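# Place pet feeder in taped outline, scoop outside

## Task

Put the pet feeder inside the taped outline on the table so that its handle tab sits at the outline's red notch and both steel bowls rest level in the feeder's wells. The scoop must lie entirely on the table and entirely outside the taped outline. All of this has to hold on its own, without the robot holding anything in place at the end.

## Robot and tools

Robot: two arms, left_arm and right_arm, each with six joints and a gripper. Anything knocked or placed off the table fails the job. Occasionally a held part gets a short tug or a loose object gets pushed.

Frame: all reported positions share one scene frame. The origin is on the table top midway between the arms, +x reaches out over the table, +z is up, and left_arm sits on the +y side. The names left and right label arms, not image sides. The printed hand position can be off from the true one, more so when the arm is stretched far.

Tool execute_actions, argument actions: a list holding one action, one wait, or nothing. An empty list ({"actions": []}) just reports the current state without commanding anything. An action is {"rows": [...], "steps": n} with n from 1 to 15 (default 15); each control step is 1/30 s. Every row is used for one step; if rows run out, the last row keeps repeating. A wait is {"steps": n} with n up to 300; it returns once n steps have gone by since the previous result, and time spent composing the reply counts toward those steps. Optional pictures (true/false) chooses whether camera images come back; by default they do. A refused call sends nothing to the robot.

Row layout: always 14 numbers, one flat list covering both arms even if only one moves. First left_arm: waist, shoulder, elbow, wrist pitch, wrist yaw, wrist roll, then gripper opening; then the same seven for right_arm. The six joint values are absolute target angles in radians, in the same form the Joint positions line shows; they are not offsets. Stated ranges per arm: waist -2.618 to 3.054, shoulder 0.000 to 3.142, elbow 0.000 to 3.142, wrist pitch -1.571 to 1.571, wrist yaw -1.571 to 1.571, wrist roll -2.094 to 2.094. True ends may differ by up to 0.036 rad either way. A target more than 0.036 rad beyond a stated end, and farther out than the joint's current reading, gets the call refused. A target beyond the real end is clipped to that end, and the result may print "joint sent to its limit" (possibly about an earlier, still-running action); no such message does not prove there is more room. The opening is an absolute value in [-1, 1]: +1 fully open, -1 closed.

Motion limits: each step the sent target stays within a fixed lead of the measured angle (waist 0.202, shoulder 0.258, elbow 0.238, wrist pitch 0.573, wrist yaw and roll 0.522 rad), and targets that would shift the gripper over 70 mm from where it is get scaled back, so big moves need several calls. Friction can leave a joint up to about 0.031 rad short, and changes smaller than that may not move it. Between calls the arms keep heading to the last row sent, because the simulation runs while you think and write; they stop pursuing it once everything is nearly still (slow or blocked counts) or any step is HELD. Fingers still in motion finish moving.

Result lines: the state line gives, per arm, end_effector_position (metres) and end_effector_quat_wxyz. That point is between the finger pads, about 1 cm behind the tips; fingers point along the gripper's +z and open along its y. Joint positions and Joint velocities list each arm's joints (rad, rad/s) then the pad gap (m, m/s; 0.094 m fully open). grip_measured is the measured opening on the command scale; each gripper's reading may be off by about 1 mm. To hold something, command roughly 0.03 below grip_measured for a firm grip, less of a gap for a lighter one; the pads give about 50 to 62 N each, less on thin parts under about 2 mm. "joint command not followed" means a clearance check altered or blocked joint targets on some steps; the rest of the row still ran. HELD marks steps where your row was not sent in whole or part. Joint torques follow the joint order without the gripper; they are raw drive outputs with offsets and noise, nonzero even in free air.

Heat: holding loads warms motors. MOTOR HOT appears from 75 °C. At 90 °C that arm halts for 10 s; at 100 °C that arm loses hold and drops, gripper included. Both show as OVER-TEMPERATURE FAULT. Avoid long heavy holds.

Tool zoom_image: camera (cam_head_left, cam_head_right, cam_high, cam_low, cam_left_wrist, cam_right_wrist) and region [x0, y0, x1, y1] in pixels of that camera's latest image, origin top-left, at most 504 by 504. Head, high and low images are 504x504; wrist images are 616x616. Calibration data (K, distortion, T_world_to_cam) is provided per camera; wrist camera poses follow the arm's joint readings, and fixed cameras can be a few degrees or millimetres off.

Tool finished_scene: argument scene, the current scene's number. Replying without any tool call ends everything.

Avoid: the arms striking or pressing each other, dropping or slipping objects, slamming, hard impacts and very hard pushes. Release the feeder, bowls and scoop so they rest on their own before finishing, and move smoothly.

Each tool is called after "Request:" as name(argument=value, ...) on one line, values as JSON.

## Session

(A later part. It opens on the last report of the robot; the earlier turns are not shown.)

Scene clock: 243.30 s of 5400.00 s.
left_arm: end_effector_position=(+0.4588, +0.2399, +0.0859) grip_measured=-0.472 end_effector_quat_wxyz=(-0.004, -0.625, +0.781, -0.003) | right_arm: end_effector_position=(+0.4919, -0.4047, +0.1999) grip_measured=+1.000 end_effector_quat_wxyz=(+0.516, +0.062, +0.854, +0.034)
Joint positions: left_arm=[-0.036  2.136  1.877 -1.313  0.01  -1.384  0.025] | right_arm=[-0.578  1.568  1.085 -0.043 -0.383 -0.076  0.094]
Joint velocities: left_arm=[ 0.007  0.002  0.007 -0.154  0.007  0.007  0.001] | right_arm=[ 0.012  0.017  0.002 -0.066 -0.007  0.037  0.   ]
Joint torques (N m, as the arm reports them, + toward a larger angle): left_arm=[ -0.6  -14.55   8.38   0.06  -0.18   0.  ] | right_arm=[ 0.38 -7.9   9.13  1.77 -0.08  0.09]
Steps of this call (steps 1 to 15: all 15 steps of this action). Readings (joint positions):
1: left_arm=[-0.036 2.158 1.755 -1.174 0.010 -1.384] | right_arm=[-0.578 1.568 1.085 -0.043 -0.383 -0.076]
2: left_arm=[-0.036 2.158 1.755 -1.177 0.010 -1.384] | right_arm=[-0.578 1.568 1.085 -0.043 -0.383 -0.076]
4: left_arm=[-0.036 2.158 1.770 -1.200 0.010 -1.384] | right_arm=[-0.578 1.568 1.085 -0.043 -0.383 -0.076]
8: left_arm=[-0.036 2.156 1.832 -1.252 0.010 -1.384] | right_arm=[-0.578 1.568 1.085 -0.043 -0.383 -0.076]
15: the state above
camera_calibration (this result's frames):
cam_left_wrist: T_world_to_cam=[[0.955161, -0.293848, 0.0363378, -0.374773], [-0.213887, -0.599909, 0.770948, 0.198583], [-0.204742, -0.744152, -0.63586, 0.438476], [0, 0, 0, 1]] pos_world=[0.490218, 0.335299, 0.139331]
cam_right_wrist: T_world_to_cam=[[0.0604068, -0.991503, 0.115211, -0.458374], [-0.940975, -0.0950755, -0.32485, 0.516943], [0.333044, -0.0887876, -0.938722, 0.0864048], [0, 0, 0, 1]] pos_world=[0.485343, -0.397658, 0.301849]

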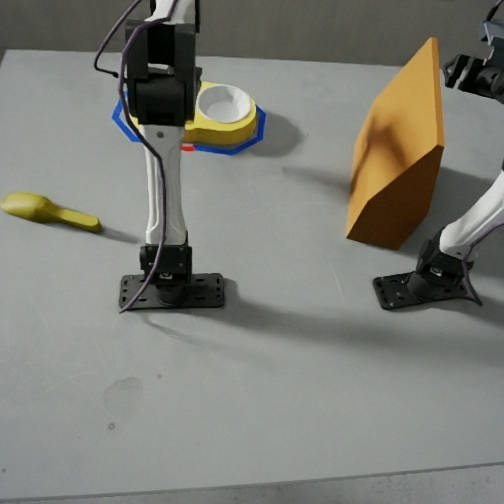

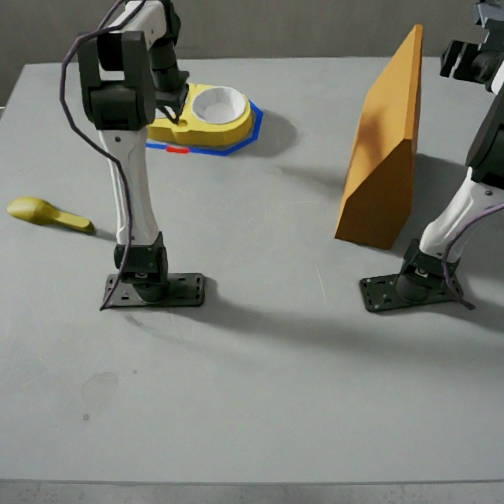

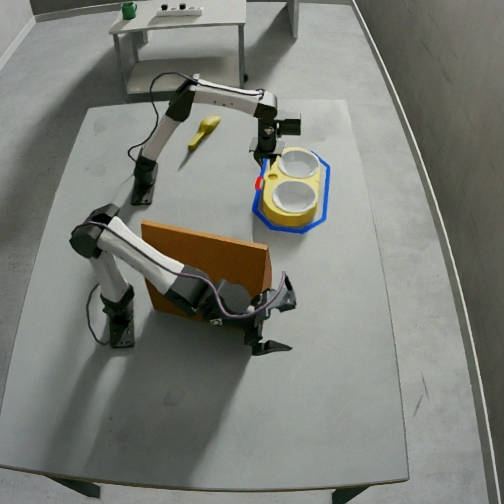

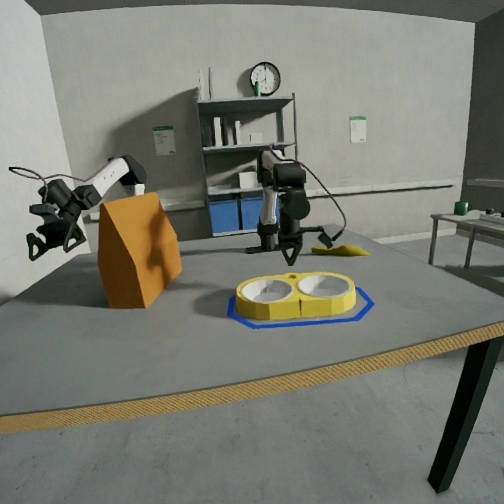

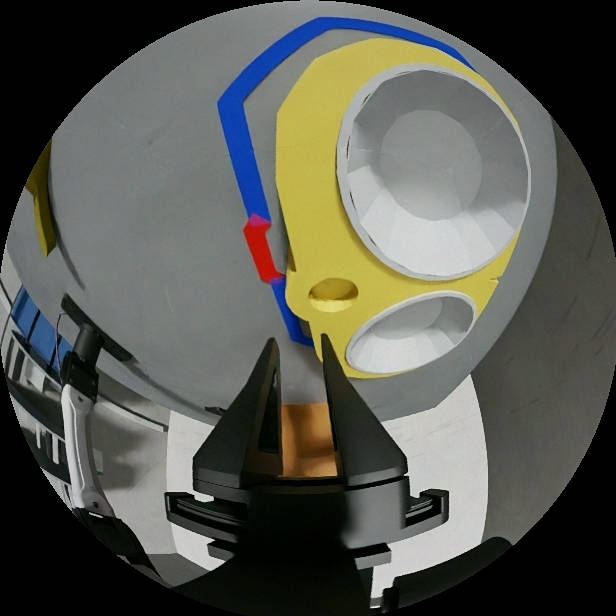

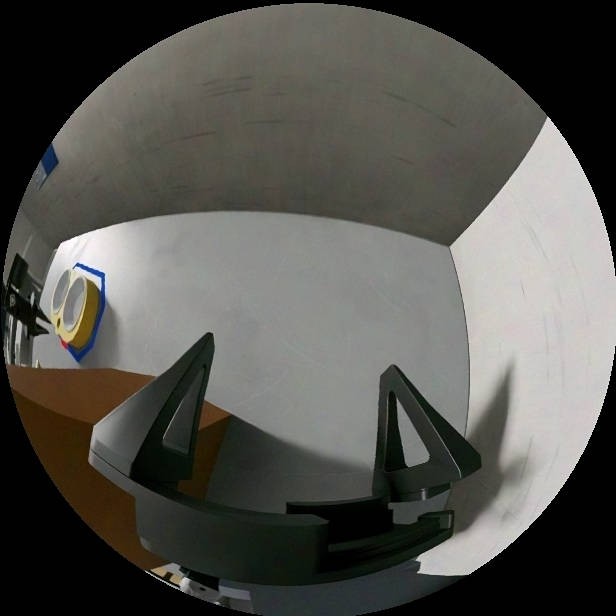

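Request:
execute_actions(actions=[{"rows":[[0.0,2.0,1.85,-1.4,0.01,-1.384,-0.47,-0.578,1.568,1.085,-0.043,-0.383,-0.076,1],[0.0,2.0,1.85,-1.4,0.01,-1.384,-0.47,-0.578,1.568,1.085,-0.043,-0.383,-0.076,1],[0.1,1.85,1.7,-1.4,0.01,-1.384,-0.47,-0.578,1.568,1.085,-0.043,-0.383,-0.076,1],[0.1,1.85,1.7,-1.4,0.01,-1.384,-0.47,-0.578,1.568,1.085,-0.043,-0.383,-0.076,1],[0.1,1.85,1.7,-1.4,0.01,-1.384,-0.47,-0.578,1.568,1.085,-0.043,-0.383,-0.076,1],[0.5,1.5,1.4,-1.4,0.01,-1.384,-0.47,-0.578,1.568,1.085,-0.043,-0.383,-0.076,1]],"steps":15}], pictures=false)

Request:
execute_actions(actions=[{"steps":20}])

Request:
zoom_image(camera="cam_head_left", region=[100,50,280,170])

Request:
zoom_image(camera="cam_high", region=[230,130,350,250])

Scene clock: 253.83 s of 5400.00 s.
left_arm: end_effector_position=(+0.2863, +0.3941, +0.1776) grip_measured=-0.472 end_effector_quat_wxyz=(-0.053, +0.814, -0.578, +0.024) | right_arm: end_effector_position=(+0.4919, -0.4047, +0.1999) grip_measured=+1.000 end_effector_quat_wxyz=(+0.516, +0.062, +0.854, +0.034)
Joint positions: left_arm=[ 0.52   1.498  1.438 -1.394 -0.001 -1.384  0.025] | right_arm=[-0.578  1.568  1.085 -0.043 -0.383 -0.076  0.094]
Joint velocities: left_arm=[ 0.061 -0.115 -0.066 -0.154 -0.066  0.037  0.   ] | right_arm=[ 0.012 -0.002 -0.007 -0.022  0.037 -0.051  0.   ]
Joint torques (N m, as the arm reports them, + toward a larger angle): left_arm=[-2.21 -6.14  4.13  0.5  -0.1   0.  ] | right_arm=[ 0.4  -7.9   9.1   1.77 -0.07  0.09]
Steps of this call (steps 1 to 30: the robot went on to your last target; steps 31 to 100: nothing new was sent; then 6.70 s passed at rest; steps 101 to 115: all 15 steps of this action). Readings (joint positions):
101: left_arm=[-0.034 2.124 1.872 -1.334 0.010 -1.384] | right_arm=[-0.578 1.568 1.085 -0.043 -0.383 -0.076]
102: left_arm=[-0.029 2.106 1.863 -1.342 0.010 -1.384] | right_arm=[-0.578 1.568 1.085 -0.043 -0.383 -0.076]
104: left_arm=[0.003 2.014 1.792 -1.337 0.015 -1.384] | right_arm=[-0.578 1.568 1.085 -0.043 -0.383 -0.076]
108: left_arm=[0.165 1.776 1.619 -1.348 0.016 -1.384] | right_arm=[-0.578 1.568 1.085 -0.043 -0.383 -0.076]
115: the state above

Scene clock: 254.50 s of 5400.00 s.
left_arm: end_effector_position=(+0.2855, +0.3893, +0.1739) grip_measured=-0.472 end_effector_quat_wxyz=(-0.046, +0.810, -0.584, +0.021) | right_arm: end_effector_position=(+0.4919, -0.4047, +0.1999) grip_measured=+1.000 end_effector_quat_wxyz=(+0.516, +0.062, +0.854, +0.034)
Joint positions: left_arm=[ 0.507  1.498  1.424 -1.395 -0.001 -1.384  0.025] | right_arm=[-0.578  1.568  1.085 -0.043 -0.383 -0.076  0.094]
Joint velocities: left_arm=[ 0.002  0.007 -0.017 -0.022  0.022 -0.022 -0.   ] | right_arm=[-0.032  0.002 -0.017 -0.051  0.022  0.066  0.   ]
Joint torques (N m, as the arm reports them, + toward a larger angle): left_arm=[-1.06 -6.63  4.85  0.34 -0.1   0.01] | right_arm=[ 0.4  -7.89  9.12  1.76 -0.08  0.09]
Steps of this call (steps 1 to 20: the robot went on to your last target). Readings (joint positions):
1: left_arm=[0.519 1.498 1.436 -1.395 -0.001 -1.384] | right_arm=[-0.578 1.568 1.085 -0.043 -0.383 -0.076]
2: left_arm=[0.515 1.498 1.432 -1.395 -0.001 -1.384] | right_arm=[-0.578 1.568 1.085 -0.043 -0.383 -0.076]
4: left_arm=[0.508 1.498 1.425 -1.395 -0.001 -1.384] | right_arm=[-0.578 1.568 1.085 -0.043 -0.383 -0.076]
8: left_arm=[0.507 1.498 1.424 -1.395 -0.001 -1.384] | right_arm=[-0.578 1.568 1.085 -0.043 -0.383 -0.076]
20: the state above
camera_calibration (this result's frames):
cam_left_wrist: T_world_to_cam=[[0.962402, 0.237313, 0.132153, -0.394002], [0.0632786, -0.669015, 0.74055, 0.136453], [0.264155, -0.704345, -0.658878, 0.42476], [0, 0, 0, 1]] pos_world=[0.258351, 0.483968, 0.230884]
cam_right_wrist: T_world_to_cam=[[0.0604068, -0.991503, 0.115211, -0.458374], [-0.940975, -0.0950755, -0.32485, 0.516943], [0.333044, -0.0887876, -0.938722, 0.0864048], [0, 0, 0, 1]] pos_world=[0.485343, -0.397658, 0.301849]

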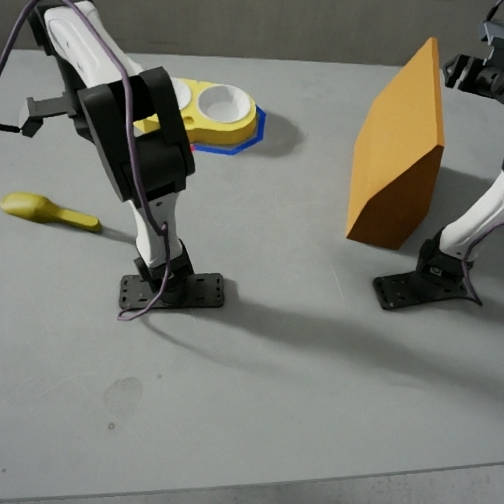

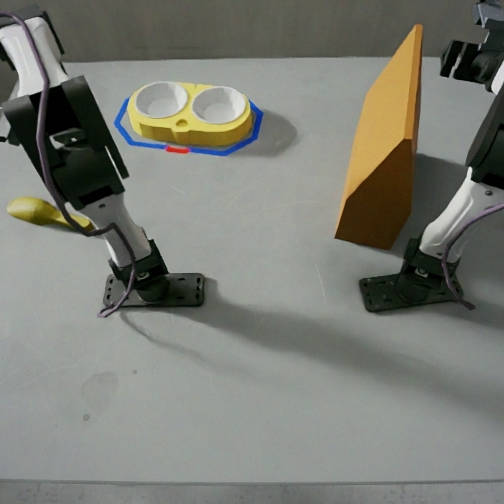

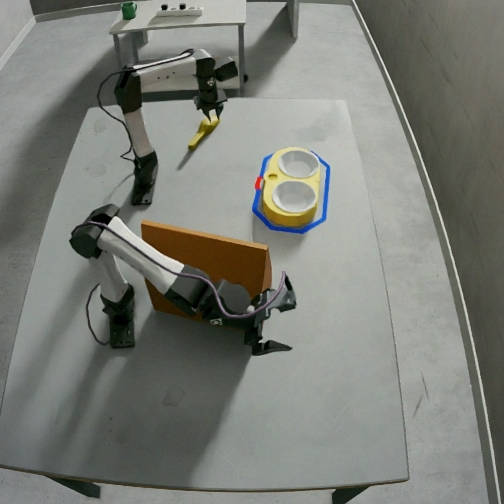

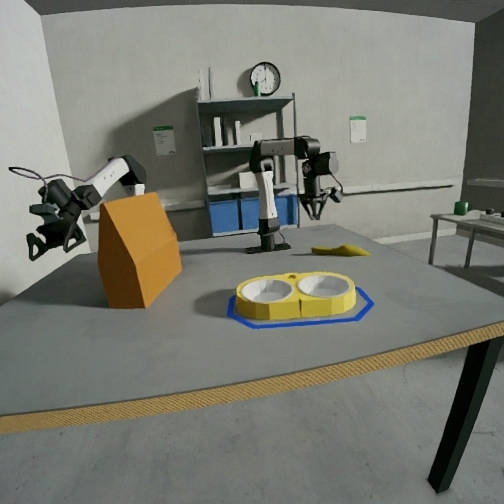

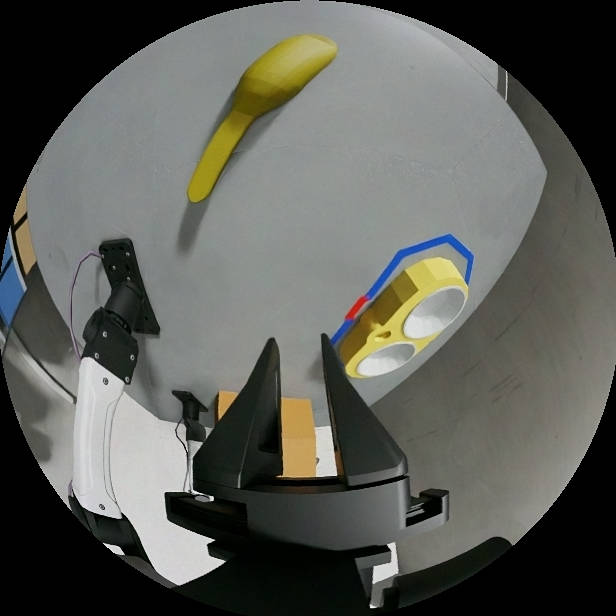

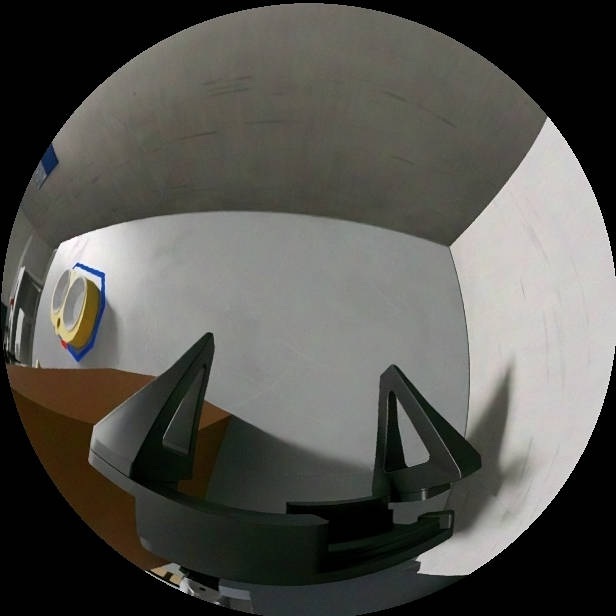

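Region (100, 50, 280, 170) of cam_head_left's 504x504 image, scaled by 2.800, with more detail than that image has.

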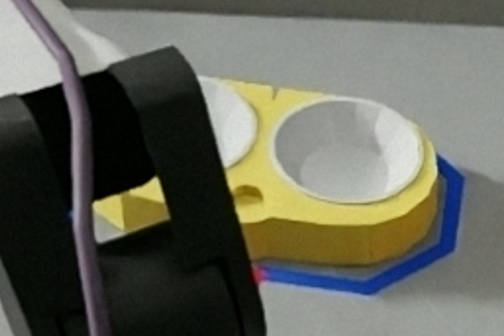

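Region (230, 130, 350, 250) of cam_high's 504x504 image, scaled by 4.200, with more detail than that image has.

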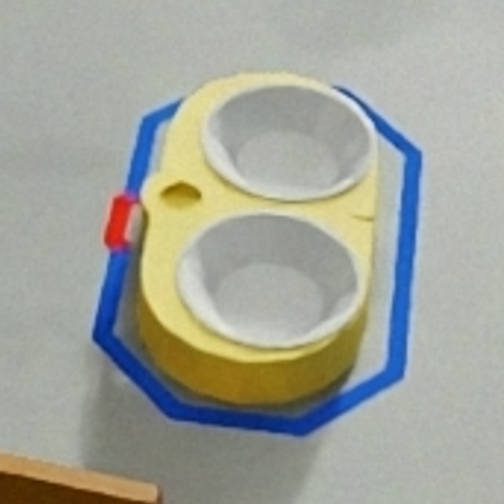

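Request:
zoom_image(camera="cam_head_right", region=[100,70,280,170])

Request:
zoom_image(camera="cam_low", region=[210,250,390,340])

Region (100, 70, 280, 170) of cam_head_right's 504x504 image, scaled by 2.800, with more detail than that image has.

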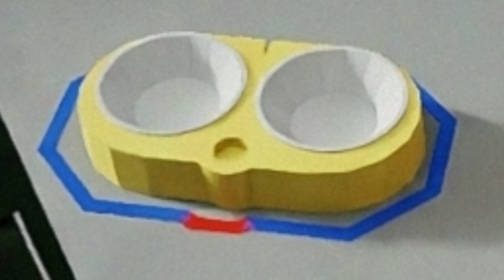

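Region (210, 250, 390, 340) of cam_low's 504x504 image, scaled by 2.800, with more detail than that image has.

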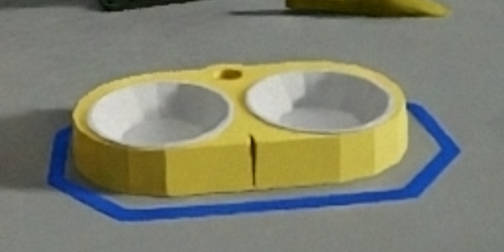

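Request:
execute_actions(actions=[{"rows":[[0.2,1.7,1.62,-1.4,0.01,-1.384,-0.47,-0.578,1.568,1.085,-0.043,-0.383,-0.076,1],[0.2,1.7,1.62,-1.4,0.01,-1.384,-0.47,-0.578,1.568,1.085,-0.043,-0.383,-0.076,1],[0.2,1.7,1.62,-1.4,0.01,-1.384,-0.47,-0.578,1.568,1.085,-0.043,-0.383,-0.076,1],[0.2,1.7,1.62,-1.4,0.01,-1.384,-0.47,-0.578,1.568,1.085,-0.043,-0.383,-0.076,1],[0.2,1.7,1.62,-1.4,0.01,-1.384,-0.47,-0.578,1.568,1.085,-0.043,-0.383,-0.076,1],[-0.04,1.95,1.82,-1.4,0.01,-1.384,-0.47,-0.578,1.568,1.085,-0.043,-0.383,-0.076,1]],"steps":15}], pictures=false)

Request:
execute_actions(actions=[{"rows":[[-0.044,2.04,1.87,-1.36,0.01,-1.384,-0.47,-0.578,1.568,1.085,-0.043,-0.383,-0.076,1],[-0.044,2.04,1.87,-1.36,0.01,-1.384,-0.47,-0.578,1.568,1.085,-0.043,-0.383,-0.076,1],[-0.044,2.04,1.87,-1.36,0.01,-1.384,-0.47,-0.578,1.568,1.085,-0.043,-0.383,-0.076,1],[-0.044,2.09,1.89,-1.33,0.01,-1.384,-0.47,-0.578,1.568,1.085,-0.043,-0.383,-0.076,1],[-0.044,2.09,1.89,-1.33,0.01,-1.384,-0.47,-0.578,1.568,1.085,-0.043,-0.383,-0.076,1],[-0.044,2.09,1.89,-1.33,0.01,-1.384,-0.47,-0.578,1.568,1.085,-0.043,-0.383,-0.076,1],[-0.044,2.14,1.9,-1.31,0.01,-1.384,-0.47,-0.578,1.568,1.085,-0.043,-0.383,-0.076,1]],"steps":15}])

Scene clock: 278.97 s of 5400.00 s.
left_arm: end_effector_position=(+0.4216, +0.2295, +0.1274) grip_measured=-0.472 end_effector_quat_wxyz=(+0.001, -0.614, +0.789, -0.010) | right_arm: end_effector_position=(+0.4919, -0.4047, +0.1999) grip_measured=+1.000 end_effector_quat_wxyz=(+0.516, +0.062, +0.854, +0.034)
Joint positions: left_arm=[-0.065  1.963  1.786 -1.378  0.013 -1.385  0.025] | right_arm=[-0.578  1.568  1.085 -0.043 -0.383 -0.076  0.094]
Joint velocities: left_arm=[ 0.129 -0.007  0.007 -0.081 -0.051  0.051  0.   ] | right_arm=[-0.002 -0.007  0.017 -0.007 -0.051  0.022  0.   ]
Joint torques (N m, as the arm reports them, + toward a larger angle): left_arm=[  0.49 -12.77   9.2    0.07  -0.21   0.02] | right_arm=[ 0.4  -7.92  9.09  1.77 -0.07  0.08]
Steps of this call (steps 1 to 15: the robot went on to your last target; steps 16 to 90: nothing new was sent; then 20.97 s passed at rest; steps 91 to 105: all 15 steps of this action). Readings (joint positions):
91: left_arm=[0.485 1.523 1.455 -1.422 -0.009 -1.385] | right_arm=[-0.578 1.568 1.085 -0.043 -0.383 -0.076]
92: left_arm=[0.436 1.565 1.509 -1.435 -0.011 -1.385] | right_arm=[-0.578 1.568 1.085 -0.043 -0.383 -0.076]
94: left_arm=[0.311 1.644 1.580 -1.404 -0.011 -1.385] | right_arm=[-0.578 1.568 1.085 -0.043 -0.383 -0.076]
98: left_arm=[0.102 1.820 1.724 -1.406 -0.004 -1.385] | right_arm=[-0.578 1.568 1.085 -0.043 -0.383 -0.076]
105: the state above

Scene clock: 279.47 s of 5400.00 s.
left_arm: end_effector_position=(+0.4537, +0.2345, +0.0832) grip_measured=-0.472 end_effector_quat_wxyz=(-0.014, -0.621, +0.784, +0.003) | right_arm: end_effector_position=(+0.4919, -0.4047, +0.1999) grip_measured=+1.000 end_effector_quat_wxyz=(+0.516, +0.062, +0.854, +0.034)
Joint positions: left_arm=[-0.048  2.141  1.874 -1.329  0.013 -1.385  0.025] | right_arm=[-0.578  1.568  1.085 -0.043 -0.383 -0.076  0.094]
Joint velocities: left_arm=[-0.002 -0.022 -0.007  0.022 -0.037 -0.022 -0.001] | right_arm=[-0.007  0.007 -0.002  0.022  0.051 -0.007  0.   ]
Joint torques (N m, as the arm reports them, + toward a larger angle): left_arm=[ -0.41 -13.25   8.54   0.28  -0.21   0.01] | right_arm=[ 0.39 -7.92  9.12  1.76 -0.09  0.1 ]
Steps of this call (steps 1 to 15: all 15 steps of this action). Readings (joint positions):
1: left_arm=[-0.061 1.970 1.800 -1.386 0.013 -1.385] | right_arm=[-0.578 1.568 1.085 -0.043 -0.383 -0.076]
2: left_arm=[-0.056 1.983 1.821 -1.385 0.013 -1.385] | right_arm=[-0.578 1.568 1.085 -0.043 -0.383 -0.076]
4: left_arm=[-0.050 2.012 1.848 -1.375 0.013 -1.385] | right_arm=[-0.578 1.568 1.085 -0.043 -0.383 -0.076]
8: left_arm=[-0.048 2.085 1.873 -1.349 0.013 -1.385] | right_arm=[-0.578 1.568 1.085 -0.043 -0.383 -0.076]
15: the state above
camera_calibration (this result's frames):
cam_left_wrist: T_world_to_cam=[[0.952477, -0.30431, 0.0135602, -0.365804], [-0.201489, -0.596016, 0.777282, 0.189372], [-0.228452, -0.743075, -0.629007, 0.44162], [0, 0, 0, 1]] pos_world=[0.487466, 0.329707, 0.135547]
cam_right_wrist: T_world_to_cam=[[0.0604068, -0.991503, 0.115211, -0.458374], [-0.940975, -0.0950755, -0.32485, 0.516943], [0.333044, -0.0887876, -0.938722, 0.0864048], [0, 0, 0, 1]] pos_world=[0.485343, -0.397658, 0.301849]

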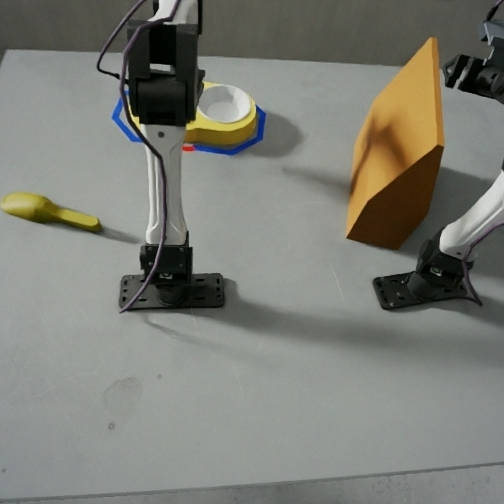

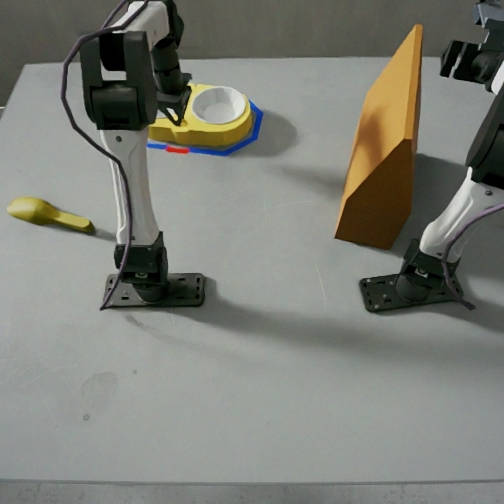

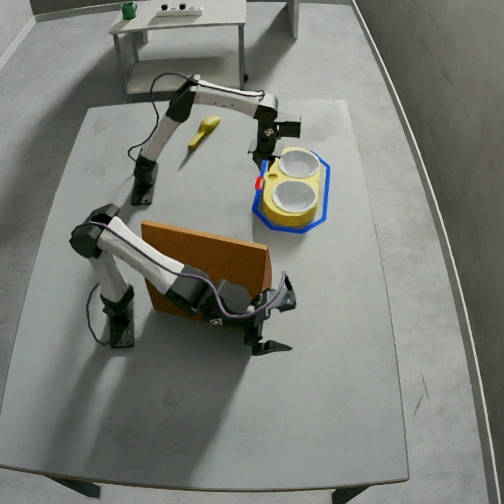

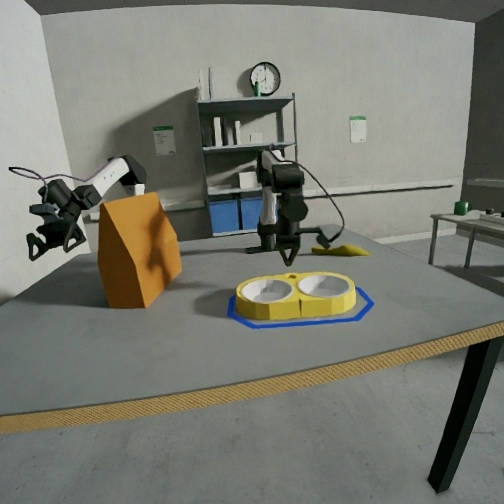

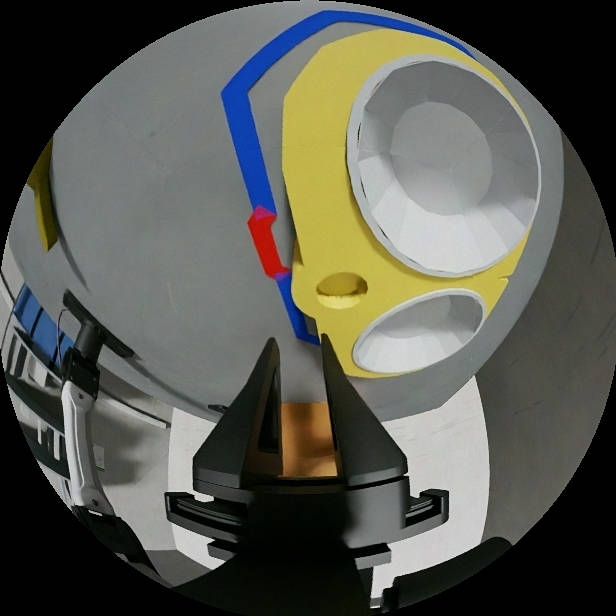

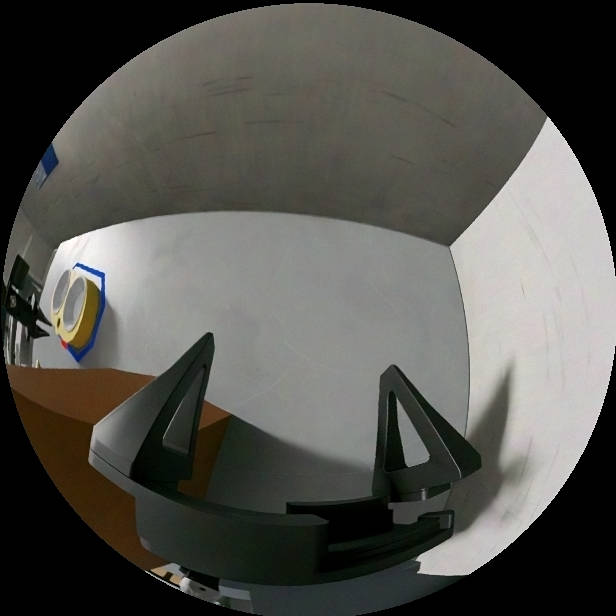

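Request:
execute_actions(actions=[{"rows":[[-0.027,2.14,1.87,-1.28,0.01,-1.384,-0.47,-0.578,1.568,1.085,-0.043,-0.383,-0.076,1],[-0.027,2.14,1.87,-1.28,0.01,-1.384,-0.47,-0.578,1.568,1.085,-0.043,-0.383,-0.076,1],[-0.027,2.14,1.85,-1.26,0.01,-1.384,-0.47,-0.578,1.568,1.085,-0.043,-0.383,-0.076,1],[-0.027,2.14,1.85,-1.26,0.01,-1.384,-0.47,-0.578,1.568,1.085,-0.043,-0.383,-0.076,1],[-0.027,2.145,1.83,-1.235,0.01,-1.384,-0.47,-0.578,1.568,1.085,-0.043,-0.383,-0.076,1],[-0.027,2.145,1.83,-1.235,0.01,-1.384,-0.47,-0.578,1.568,1.085,-0.043,-0.383,-0.076,1],[-0.027,2.15,1.81,-1.205,0.01,-1.384,-0.47,-0.578,1.568,1.085,-0.043,-0.383,-0.076,1]],"steps":15}])

Scene clock: 288.07 s of 5400.00 s.
left_arm: end_effector_position=(+0.4675, +0.2406, +0.0729) grip_measured=-0.472 end_effector_quat_wxyz=(+0.008, -0.627, +0.779, -0.015) | right_arm: end_effector_position=(+0.4919, -0.4047, +0.1999) grip_measured=+1.000 end_effector_quat_wxyz=(+0.516, +0.062, +0.854, +0.034)
Joint positions: left_arm=[-0.032  2.141  1.833 -1.232  0.013 -1.385  0.025] | right_arm=[-0.578  1.568  1.085 -0.043 -0.383 -0.076  0.094]
Joint velocities: left_arm=[-0.012 -0.012 -0.012  0.066 -0.022 -0.022  0.   ] | right_arm=[-0.002  0.007  0.002 -0.037 -0.007  0.022  0.   ]
Joint torques (N m, as the arm reports them, + toward a larger angle): left_arm=[ -0.27 -12.53   4.85   0.38  -0.21   0.02] | right_arm=[ 0.43 -7.87  9.13  1.76 -0.09  0.09]
Steps of this call (steps 1 to 15: the robot went on to your last target; steps 16 to 90: nothing new was sent; then 5.10 s passed at rest; steps 91 to 105: all 15 steps of this action). Readings (joint positions):
91: left_arm=[-0.047 2.141 1.874 -1.325 0.013 -1.385] | right_arm=[-0.578 1.568 1.085 -0.043 -0.383 -0.076]
92: left_arm=[-0.045 2.141 1.874 -1.320 0.013 -1.385] | right_arm=[-0.578 1.568 1.085 -0.043 -0.383 -0.076]
94: left_arm=[-0.039 2.141 1.874 -1.306 0.013 -1.385] | right_arm=[-0.578 1.568 1.085 -0.043 -0.383 -0.076]
98: left_arm=[-0.032 2.141 1.849 -1.262 0.013 -1.385] | right_arm=[-0.578 1.568 1.085 -0.043 -0.383 -0.076]
105: the state above
camera_calibration (this result's frames):
cam_left_wrist: T_world_to_cam=[[0.954902, -0.288942, 0.0683783, -0.385734], [-0.235771, -0.597874, 0.766132, 0.221052], [-0.180486, -0.747702, -0.639035, 0.422303], [0, 0, 0, 1]] pos_world=[0.496675, 0.336464, 0.126887]
cam_right_wrist: T_world_to_cam=[[0.0604068, -0.991503, 0.115211, -0.458374], [-0.940975, -0.0950755, -0.32485, 0.516943], [0.333044, -0.0887876, -0.938722, 0.0864048], [0, 0, 0, 1]] pos_world=[0.485343, -0.397658, 0.301849]

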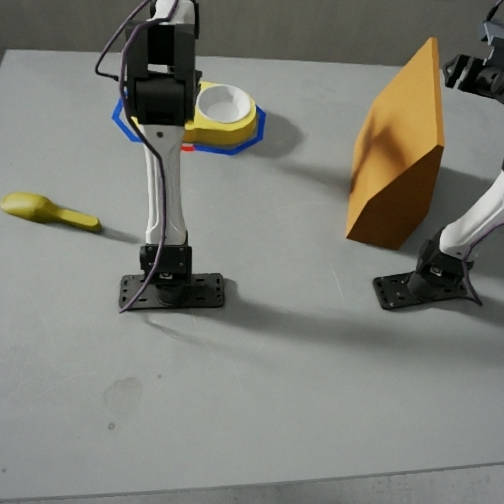

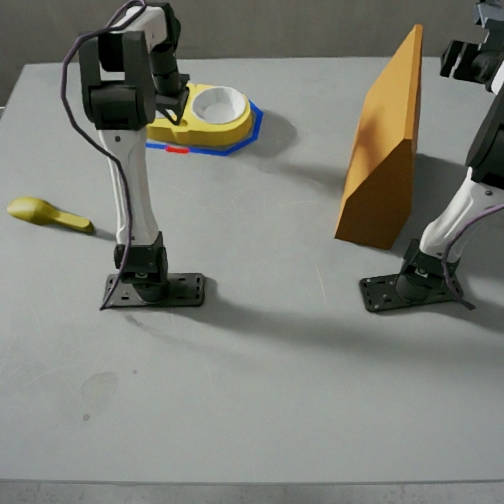

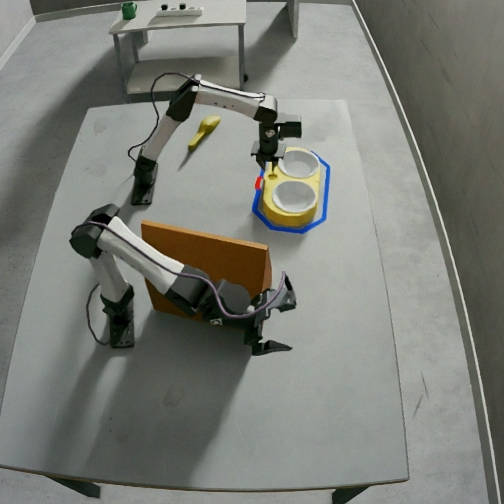

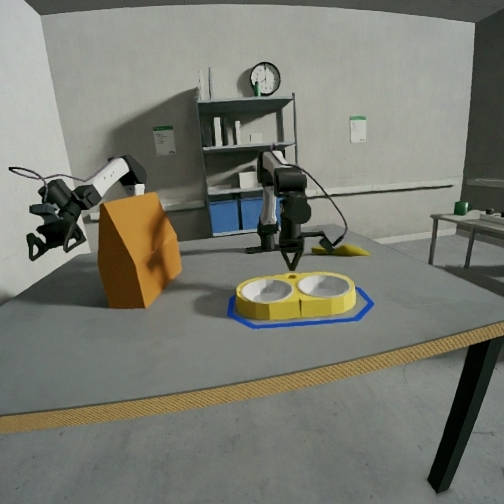

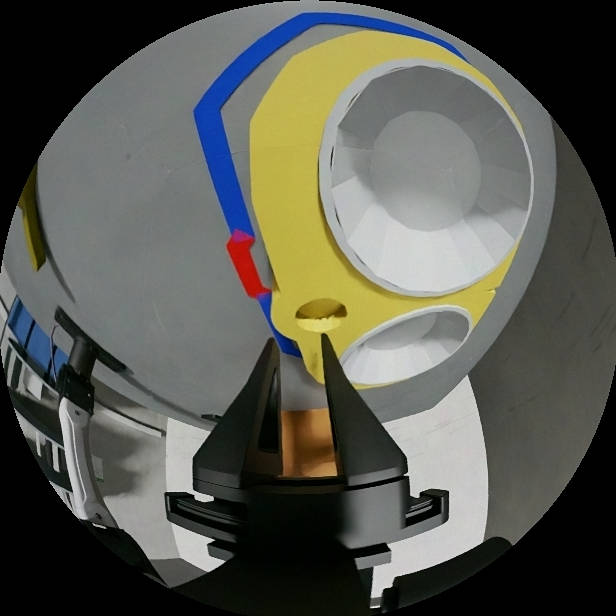

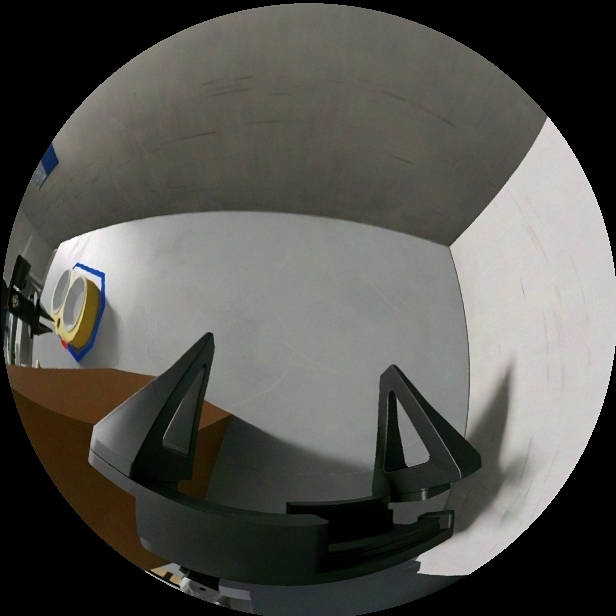

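Request:
execute_actions(actions=[{"rows":[[-0.034,2.15,1.79,-1.232,0.01,-1.384,-0.47,-0.578,1.568,1.085,-0.043,-0.383,-0.076,1],[-0.034,2.15,1.79,-1.232,0.01,-1.384,-0.47,-0.578,1.568,1.085,-0.043,-0.383,-0.076,1],[-0.034,2.15,1.775,-1.22,0.01,-1.384,-0.47,-0.578,1.568,1.085,-0.043,-0.383,-0.076,1],[-0.034,2.15,1.775,-1.21,0.01,-1.384,-0.47,-0.578,1.568,1.085,-0.043,-0.383,-0.076,1],[-0.034,2.155,1.76,-1.195,0.01,-1.384,-0.47,-0.578,1.568,1.085,-0.043,-0.383,-0.076,1],[-0.034,2.16,1.76,-1.185,0.01,-1.384,-0.47,-0.578,1.568,1.085,-0.043,-0.383,-0.076,1],[-0.034,2.165,1.745,-1.17,0.01,-1.384,-0.47,-0.578,1.568,1.085,-0.043,-0.383,-0.076,1],[-0.034,2.17,1.745,-1.16,0.01,-1.384,-0.47,-0.578,1.568,1.085,-0.043,-0.383,-0.076,1],[-0.034,2.172,1.733,-1.15,0.01,-1.384,-0.47,-0.578,1.568,1.085,-0.043,-0.383,-0.076,1]],"steps":15}])

Scene clock: 298.60 s of 5400.00 s.
left_arm: end_effector_position=(+0.4587, +0.2409, +0.0470) grip_measured=-0.472 end_effector_quat_wxyz=(-0.007, -0.627, +0.779, -0.002) | right_arm: end_effector_position=(+0.4919, -0.4047, +0.1999) grip_measured=+1.000 end_effector_quat_wxyz=(+0.516, +0.062, +0.854, +0.034)
Joint positions: left_arm=[-0.032  2.157  1.756 -1.178  0.013 -1.385  0.025] | right_arm=[-0.578  1.568  1.085 -0.043 -0.383 -0.076  0.094]
Joint velocities: left_arm=[ 0.007  0.027 -0.022  0.051 -0.022  0.081 -0.001] | right_arm=[ 0.012 -0.012 -0.037 -0.022  0.007 -0.007  0.   ]
Joint torques (N m, as the arm reports them, + toward a larger angle): left_arm=[ -0.7  -12.12   4.81   0.31  -0.21   0.02] | right_arm=[ 0.36 -7.91  9.09  1.76 -0.07  0.07]
Steps of this call (steps 1 to 15: the robot went on to your last target; steps 16 to 90: nothing new was sent; then 7.03 s passed at rest; steps 91 to 105: all 15 steps of this action). Readings (joint positions):
91: left_arm=[-0.032 2.141 1.830 -1.223 0.013 -1.385] | right_arm=[-0.578 1.568 1.085 -0.043 -0.383 -0.076]
92: left_arm=[-0.032 2.141 1.826 -1.223 0.013 -1.385] | right_arm=[-0.578 1.568 1.085 -0.043 -0.383 -0.076]
94: left_arm=[-0.032 2.141 1.811 -1.222 0.013 -1.385] | right_arm=[-0.578 1.568 1.085 -0.043 -0.383 -0.076]
98: left_arm=[-0.032 2.141 1.778 -1.208 0.013 -1.385] | right_arm=[-0.578 1.568 1.085 -0.043 -0.383 -0.076]
105: the state above
camera_calibration (this result's frames):
cam_left_wrist: T_world_to_cam=[[0.956855, -0.289, 0.0301287, -0.374553], [-0.205225, -0.598775, 0.774178, 0.224793], [-0.205697, -0.746959, -0.632251, 0.415427], [0, 0, 0, 1]] pos_world=[0.489978, 0.336661, 0.0999092]
cam_right_wrist: T_world_to_cam=[[0.0604068, -0.991503, 0.115211, -0.458374], [-0.940975, -0.0950755, -0.32485, 0.516943], [0.333044, -0.0887876, -0.938722, 0.0864048], [0, 0, 0, 1]] pos_world=[0.485343, -0.397658, 0.301849]

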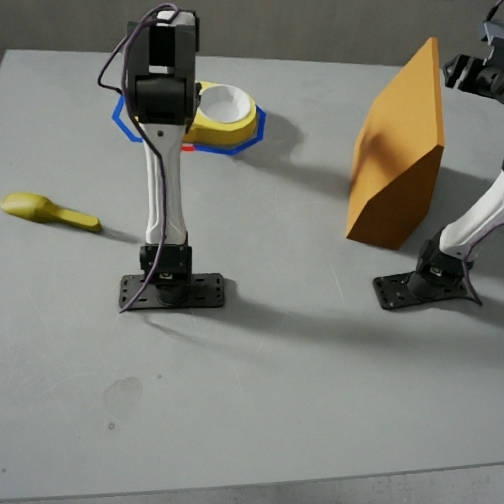

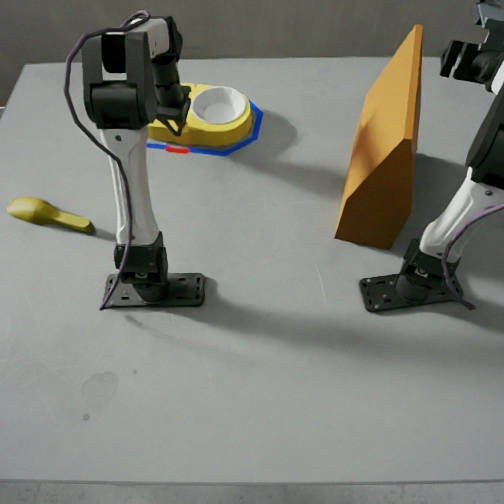

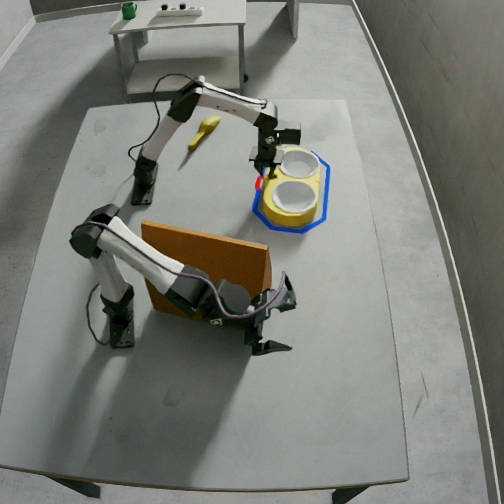

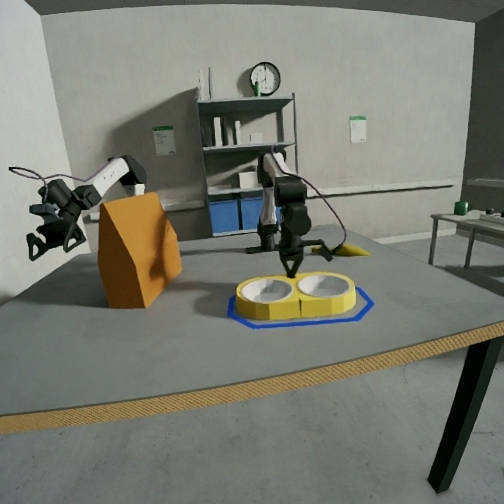

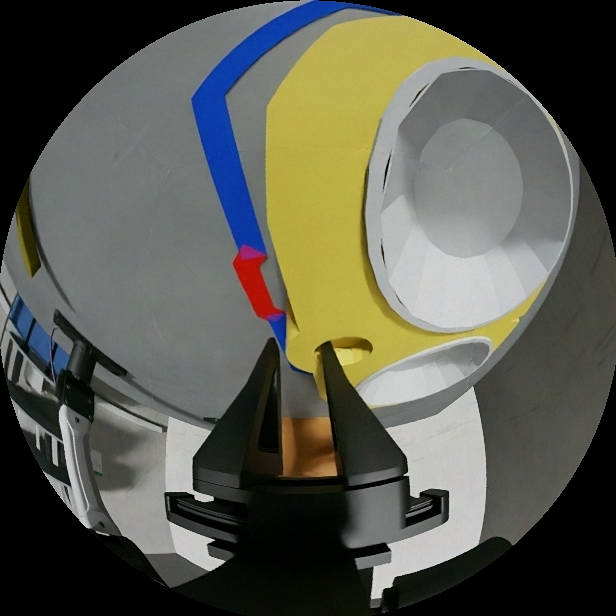

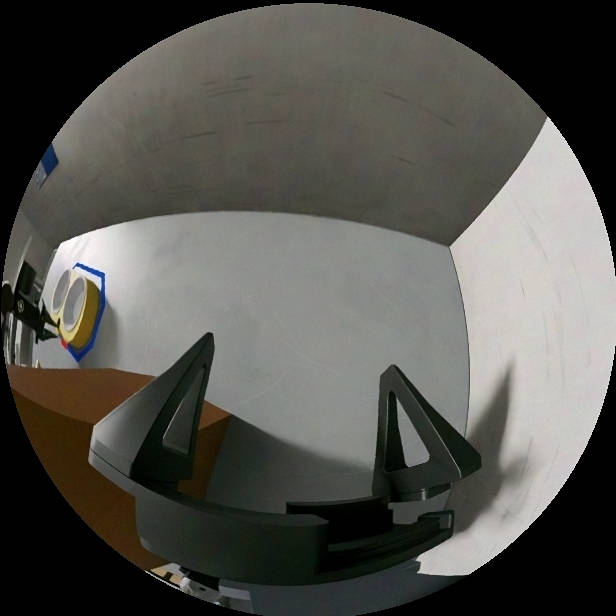

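Request:
execute_actions(actions=[{"rows":[[-0.032,2.158,1.755,-1.172,0.01,-1.384,-0.55,-0.578,1.568,1.085,-0.043,-0.383,-0.076,1],[-0.032,2.158,1.755,-1.172,0.01,-1.384,-0.6,-0.578,1.568,1.085,-0.043,-0.383,-0.076,1],[-0.032,2.158,1.755,-1.172,0.01,-1.384,-0.65,-0.578,1.568,1.085,-0.043,-0.383,-0.076,1],[-0.032,2.158,1.755,-1.172,0.01,-1.384,-0.69,-0.578,1.568,1.085,-0.043,-0.383,-0.076,1],[-0.032,2.158,1.755,-1.172,0.01,-1.384,-0.73,-0.578,1.568,1.085,-0.043,-0.383,-0.076,1]],"steps":12}], pictures=false)

Request:
execute_actions(actions=[{"rows":[[-0.024,2.158,1.755,-1.172,0.01,-1.37,-0.73,-0.578,1.568,1.085,-0.043,-0.383,-0.076,1],[-0.018,2.158,1.755,-1.172,0.01,-1.36,-0.73,-0.578,1.568,1.085,-0.043,-0.383,-0.076,1],[-0.012,2.158,1.755,-1.172,0.01,-1.35,-0.73,-0.578,1.568,1.085,-0.043,-0.383,-0.076,1],[-0.006,2.158,1.755,-1.172,0.01,-1.345,-0.73,-0.578,1.568,1.085,-0.043,-0.383,-0.076,1]],"steps":15}])

Request:
zoom_image(camera="cam_low", region=[210,250,390,340])

Request:
zoom_image(camera="cam_high", region=[230,130,350,250])

Scene clock: 310.43 s of 5400.00 s.
left_arm: end_effector_position=(+0.4603, +0.2404, +0.0468) grip_measured=-0.691 end_effector_quat_wxyz=(-0.005, -0.625, +0.781, -0.005) | right_arm: end_effector_position=(+0.4919, -0.4047, +0.1999) grip_measured=+1.000 end_effector_quat_wxyz=(+0.516, +0.062, +0.854, +0.034)
Joint positions: left_arm=[-0.033  2.158  1.755 -1.171  0.014 -1.38   0.015] | right_arm=[-0.578  1.568  1.085 -0.043 -0.383 -0.076  0.094]
Joint velocities: left_arm=[ 0.007 -0.007 -0.002  0.007  0.066  0.007 -0.001] | right_arm=[-0.017 -0.002  0.002  0.007 -0.007  0.022  0.   ]
Joint torques (N m, as the arm reports them, + toward a larger angle): left_arm=[ -0.53 -13.32   6.5    0.18  -0.22  -0.06] | right_arm=[ 0.38 -7.88  9.08  1.78 -0.09  0.09]
Steps of this call (steps 1 to 15: the robot went on to your last target; steps 16 to 90: nothing new was sent; then 8.43 s passed at rest; steps 91 to 102: all 12 steps of this action). Readings (joint positions):
91: left_arm=[-0.032 2.158 1.755 -1.168 0.013 -1.385] | right_arm=[-0.578 1.568 1.085 -0.043 -0.383 -0.076]
92: left_arm=[-0.032 2.158 1.755 -1.168 0.013 -1.385] | right_arm=[-0.578 1.568 1.085 -0.043 -0.383 -0.076]
94: left_arm=[-0.032 2.158 1.755 -1.171 0.013 -1.382] | right_arm=[-0.578 1.568 1.085 -0.043 -0.383 -0.076]
98: left_arm=[-0.033 2.158 1.755 -1.171 0.014 -1.379] | right_arm=[-0.578 1.568 1.085 -0.043 -0.383 -0.076]
102: the state above

Scene clock: 310.93 s of 5400.00 s.
left_arm: end_effector_position=(+0.4605, +0.2458, +0.0468) grip_measured=-0.691 end_effector_quat_wxyz=(-0.006, -0.620, +0.784, -0.006) | right_arm: end_effector_position=(+0.4919, -0.4047, +0.1999) grip_measured=+1.000 end_effector_quat_wxyz=(+0.516, +0.062, +0.854, +0.034)
Joint positions: left_arm=[-0.019  2.158  1.755 -1.171  0.016 -1.355  0.015] | right_arm=[-0.578  1.568  1.085 -0.043 -0.383 -0.076  0.094]
Joint velocities: left_arm=[ 0.007 -0.007 -0.007 -0.022 -0.11   0.081  0.   ] | right_arm=[ 0.022 -0.002 -0.002 -0.066 -0.007  0.037  0.   ]
Joint torques (N m, as the arm reports them, + toward a larger angle): left_arm=[  0.21 -13.32   6.53   0.18  -0.23   0.1 ] | right_arm=[ 0.39 -7.87  9.09  1.75 -0.08  0.09]
Steps of this call (steps 1 to 15: all 15 steps of this action). Readings (joint positions):
1: left_arm=[-0.033 2.158 1.755 -1.171 0.014 -1.380] | right_arm=[-0.578 1.568 1.085 -0.043 -0.383 -0.076]
2: left_arm=[-0.032 2.158 1.755 -1.171 0.014 -1.379] | right_arm=[-0.578 1.568 1.085 -0.043 -0.383 -0.076]
4: left_arm=[-0.029 2.158 1.755 -1.171 0.015 -1.373] | right_arm=[-0.578 1.568 1.085 -0.043 -0.383 -0.076]
8: left_arm=[-0.020 2.158 1.755 -1.171 0.016 -1.360] | right_arm=[-0.578 1.568 1.085 -0.043 -0.383 -0.076]
15: the state above
camera_calibration (this result's frames):
cam_left_wrist: T_world_to_cam=[[0.951411, -0.305626, 0.0375623, -0.368608], [-0.220982, -0.592727, 0.774495, 0.234021], [-0.214441, -0.745163, -0.631464, 0.422824], [0, 0, 0, 1]] pos_world=[0.493083, 0.341127, 0.0995958]
cam_right_wrist: T_world_to_cam=[[0.0604068, -0.991503, 0.115211, -0.458374], [-0.940975, -0.0950755, -0.32485, 0.516943], [0.333044, -0.0887876, -0.938722, 0.0864048], [0, 0, 0, 1]] pos_world=[0.485343, -0.397658, 0.301849]

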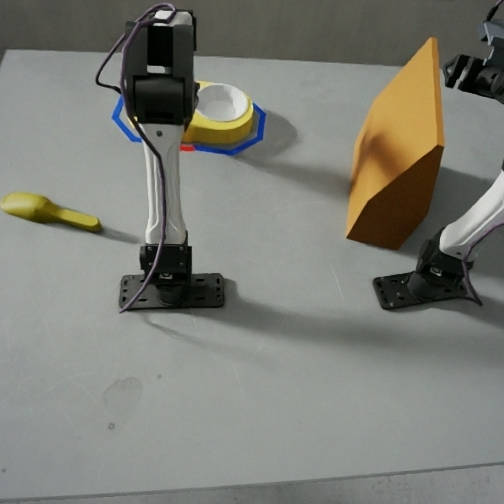

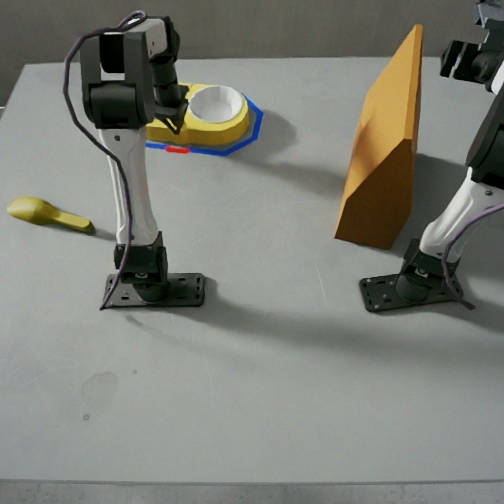

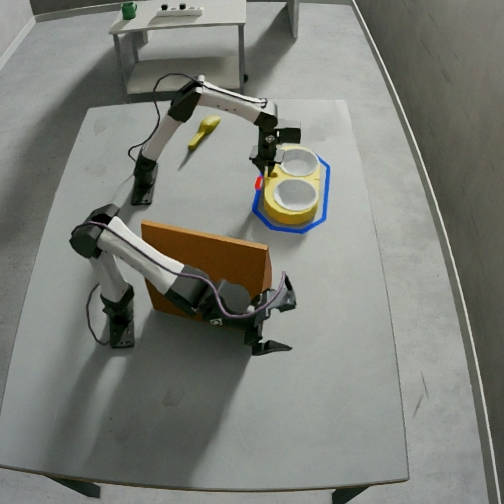

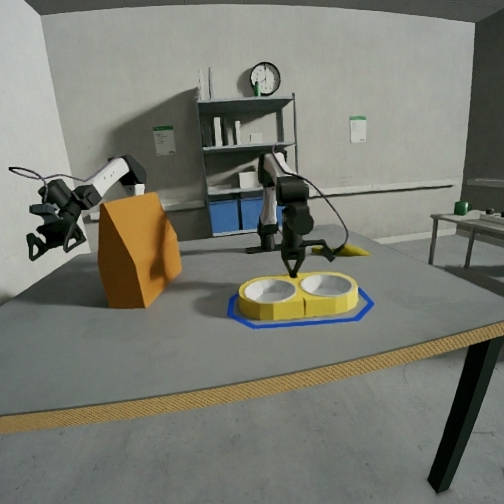

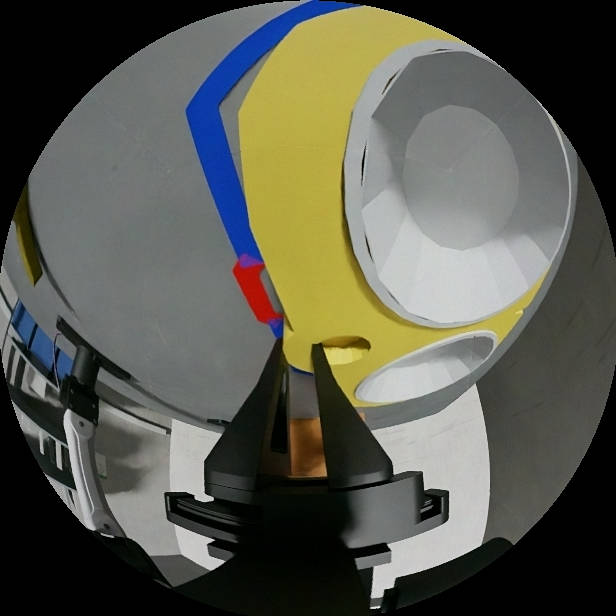

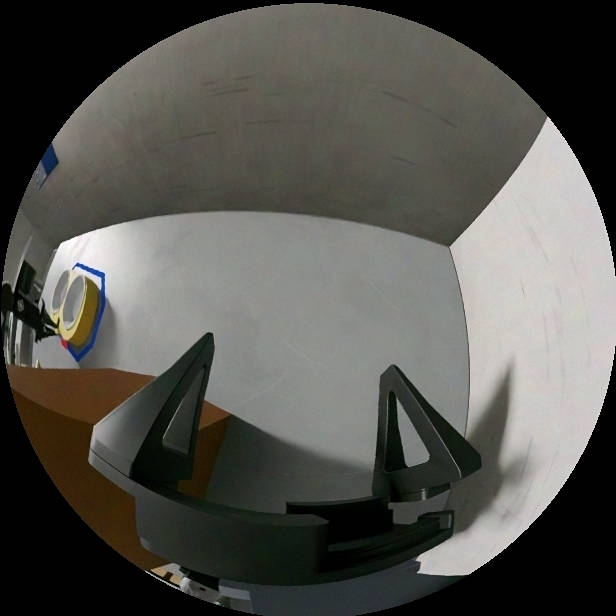

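Region (210, 250, 390, 340) of cam_low's 504x504 image, scaled by 2.800, with more detail than that image has.

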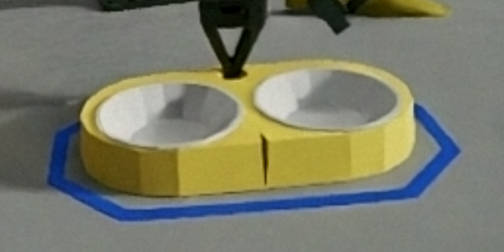

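Region (230, 130, 350, 250) of cam_high's 504x504 image, scaled by 4.200, with more detail than that image has.

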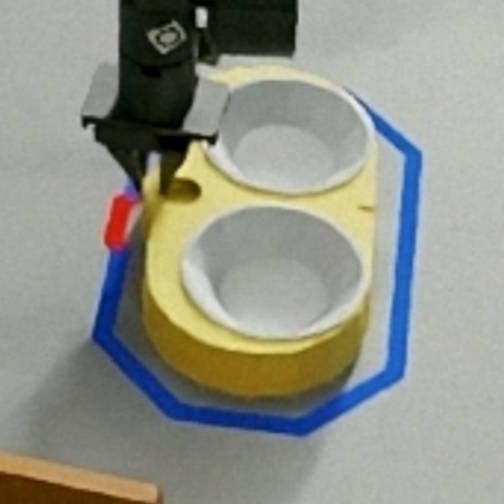

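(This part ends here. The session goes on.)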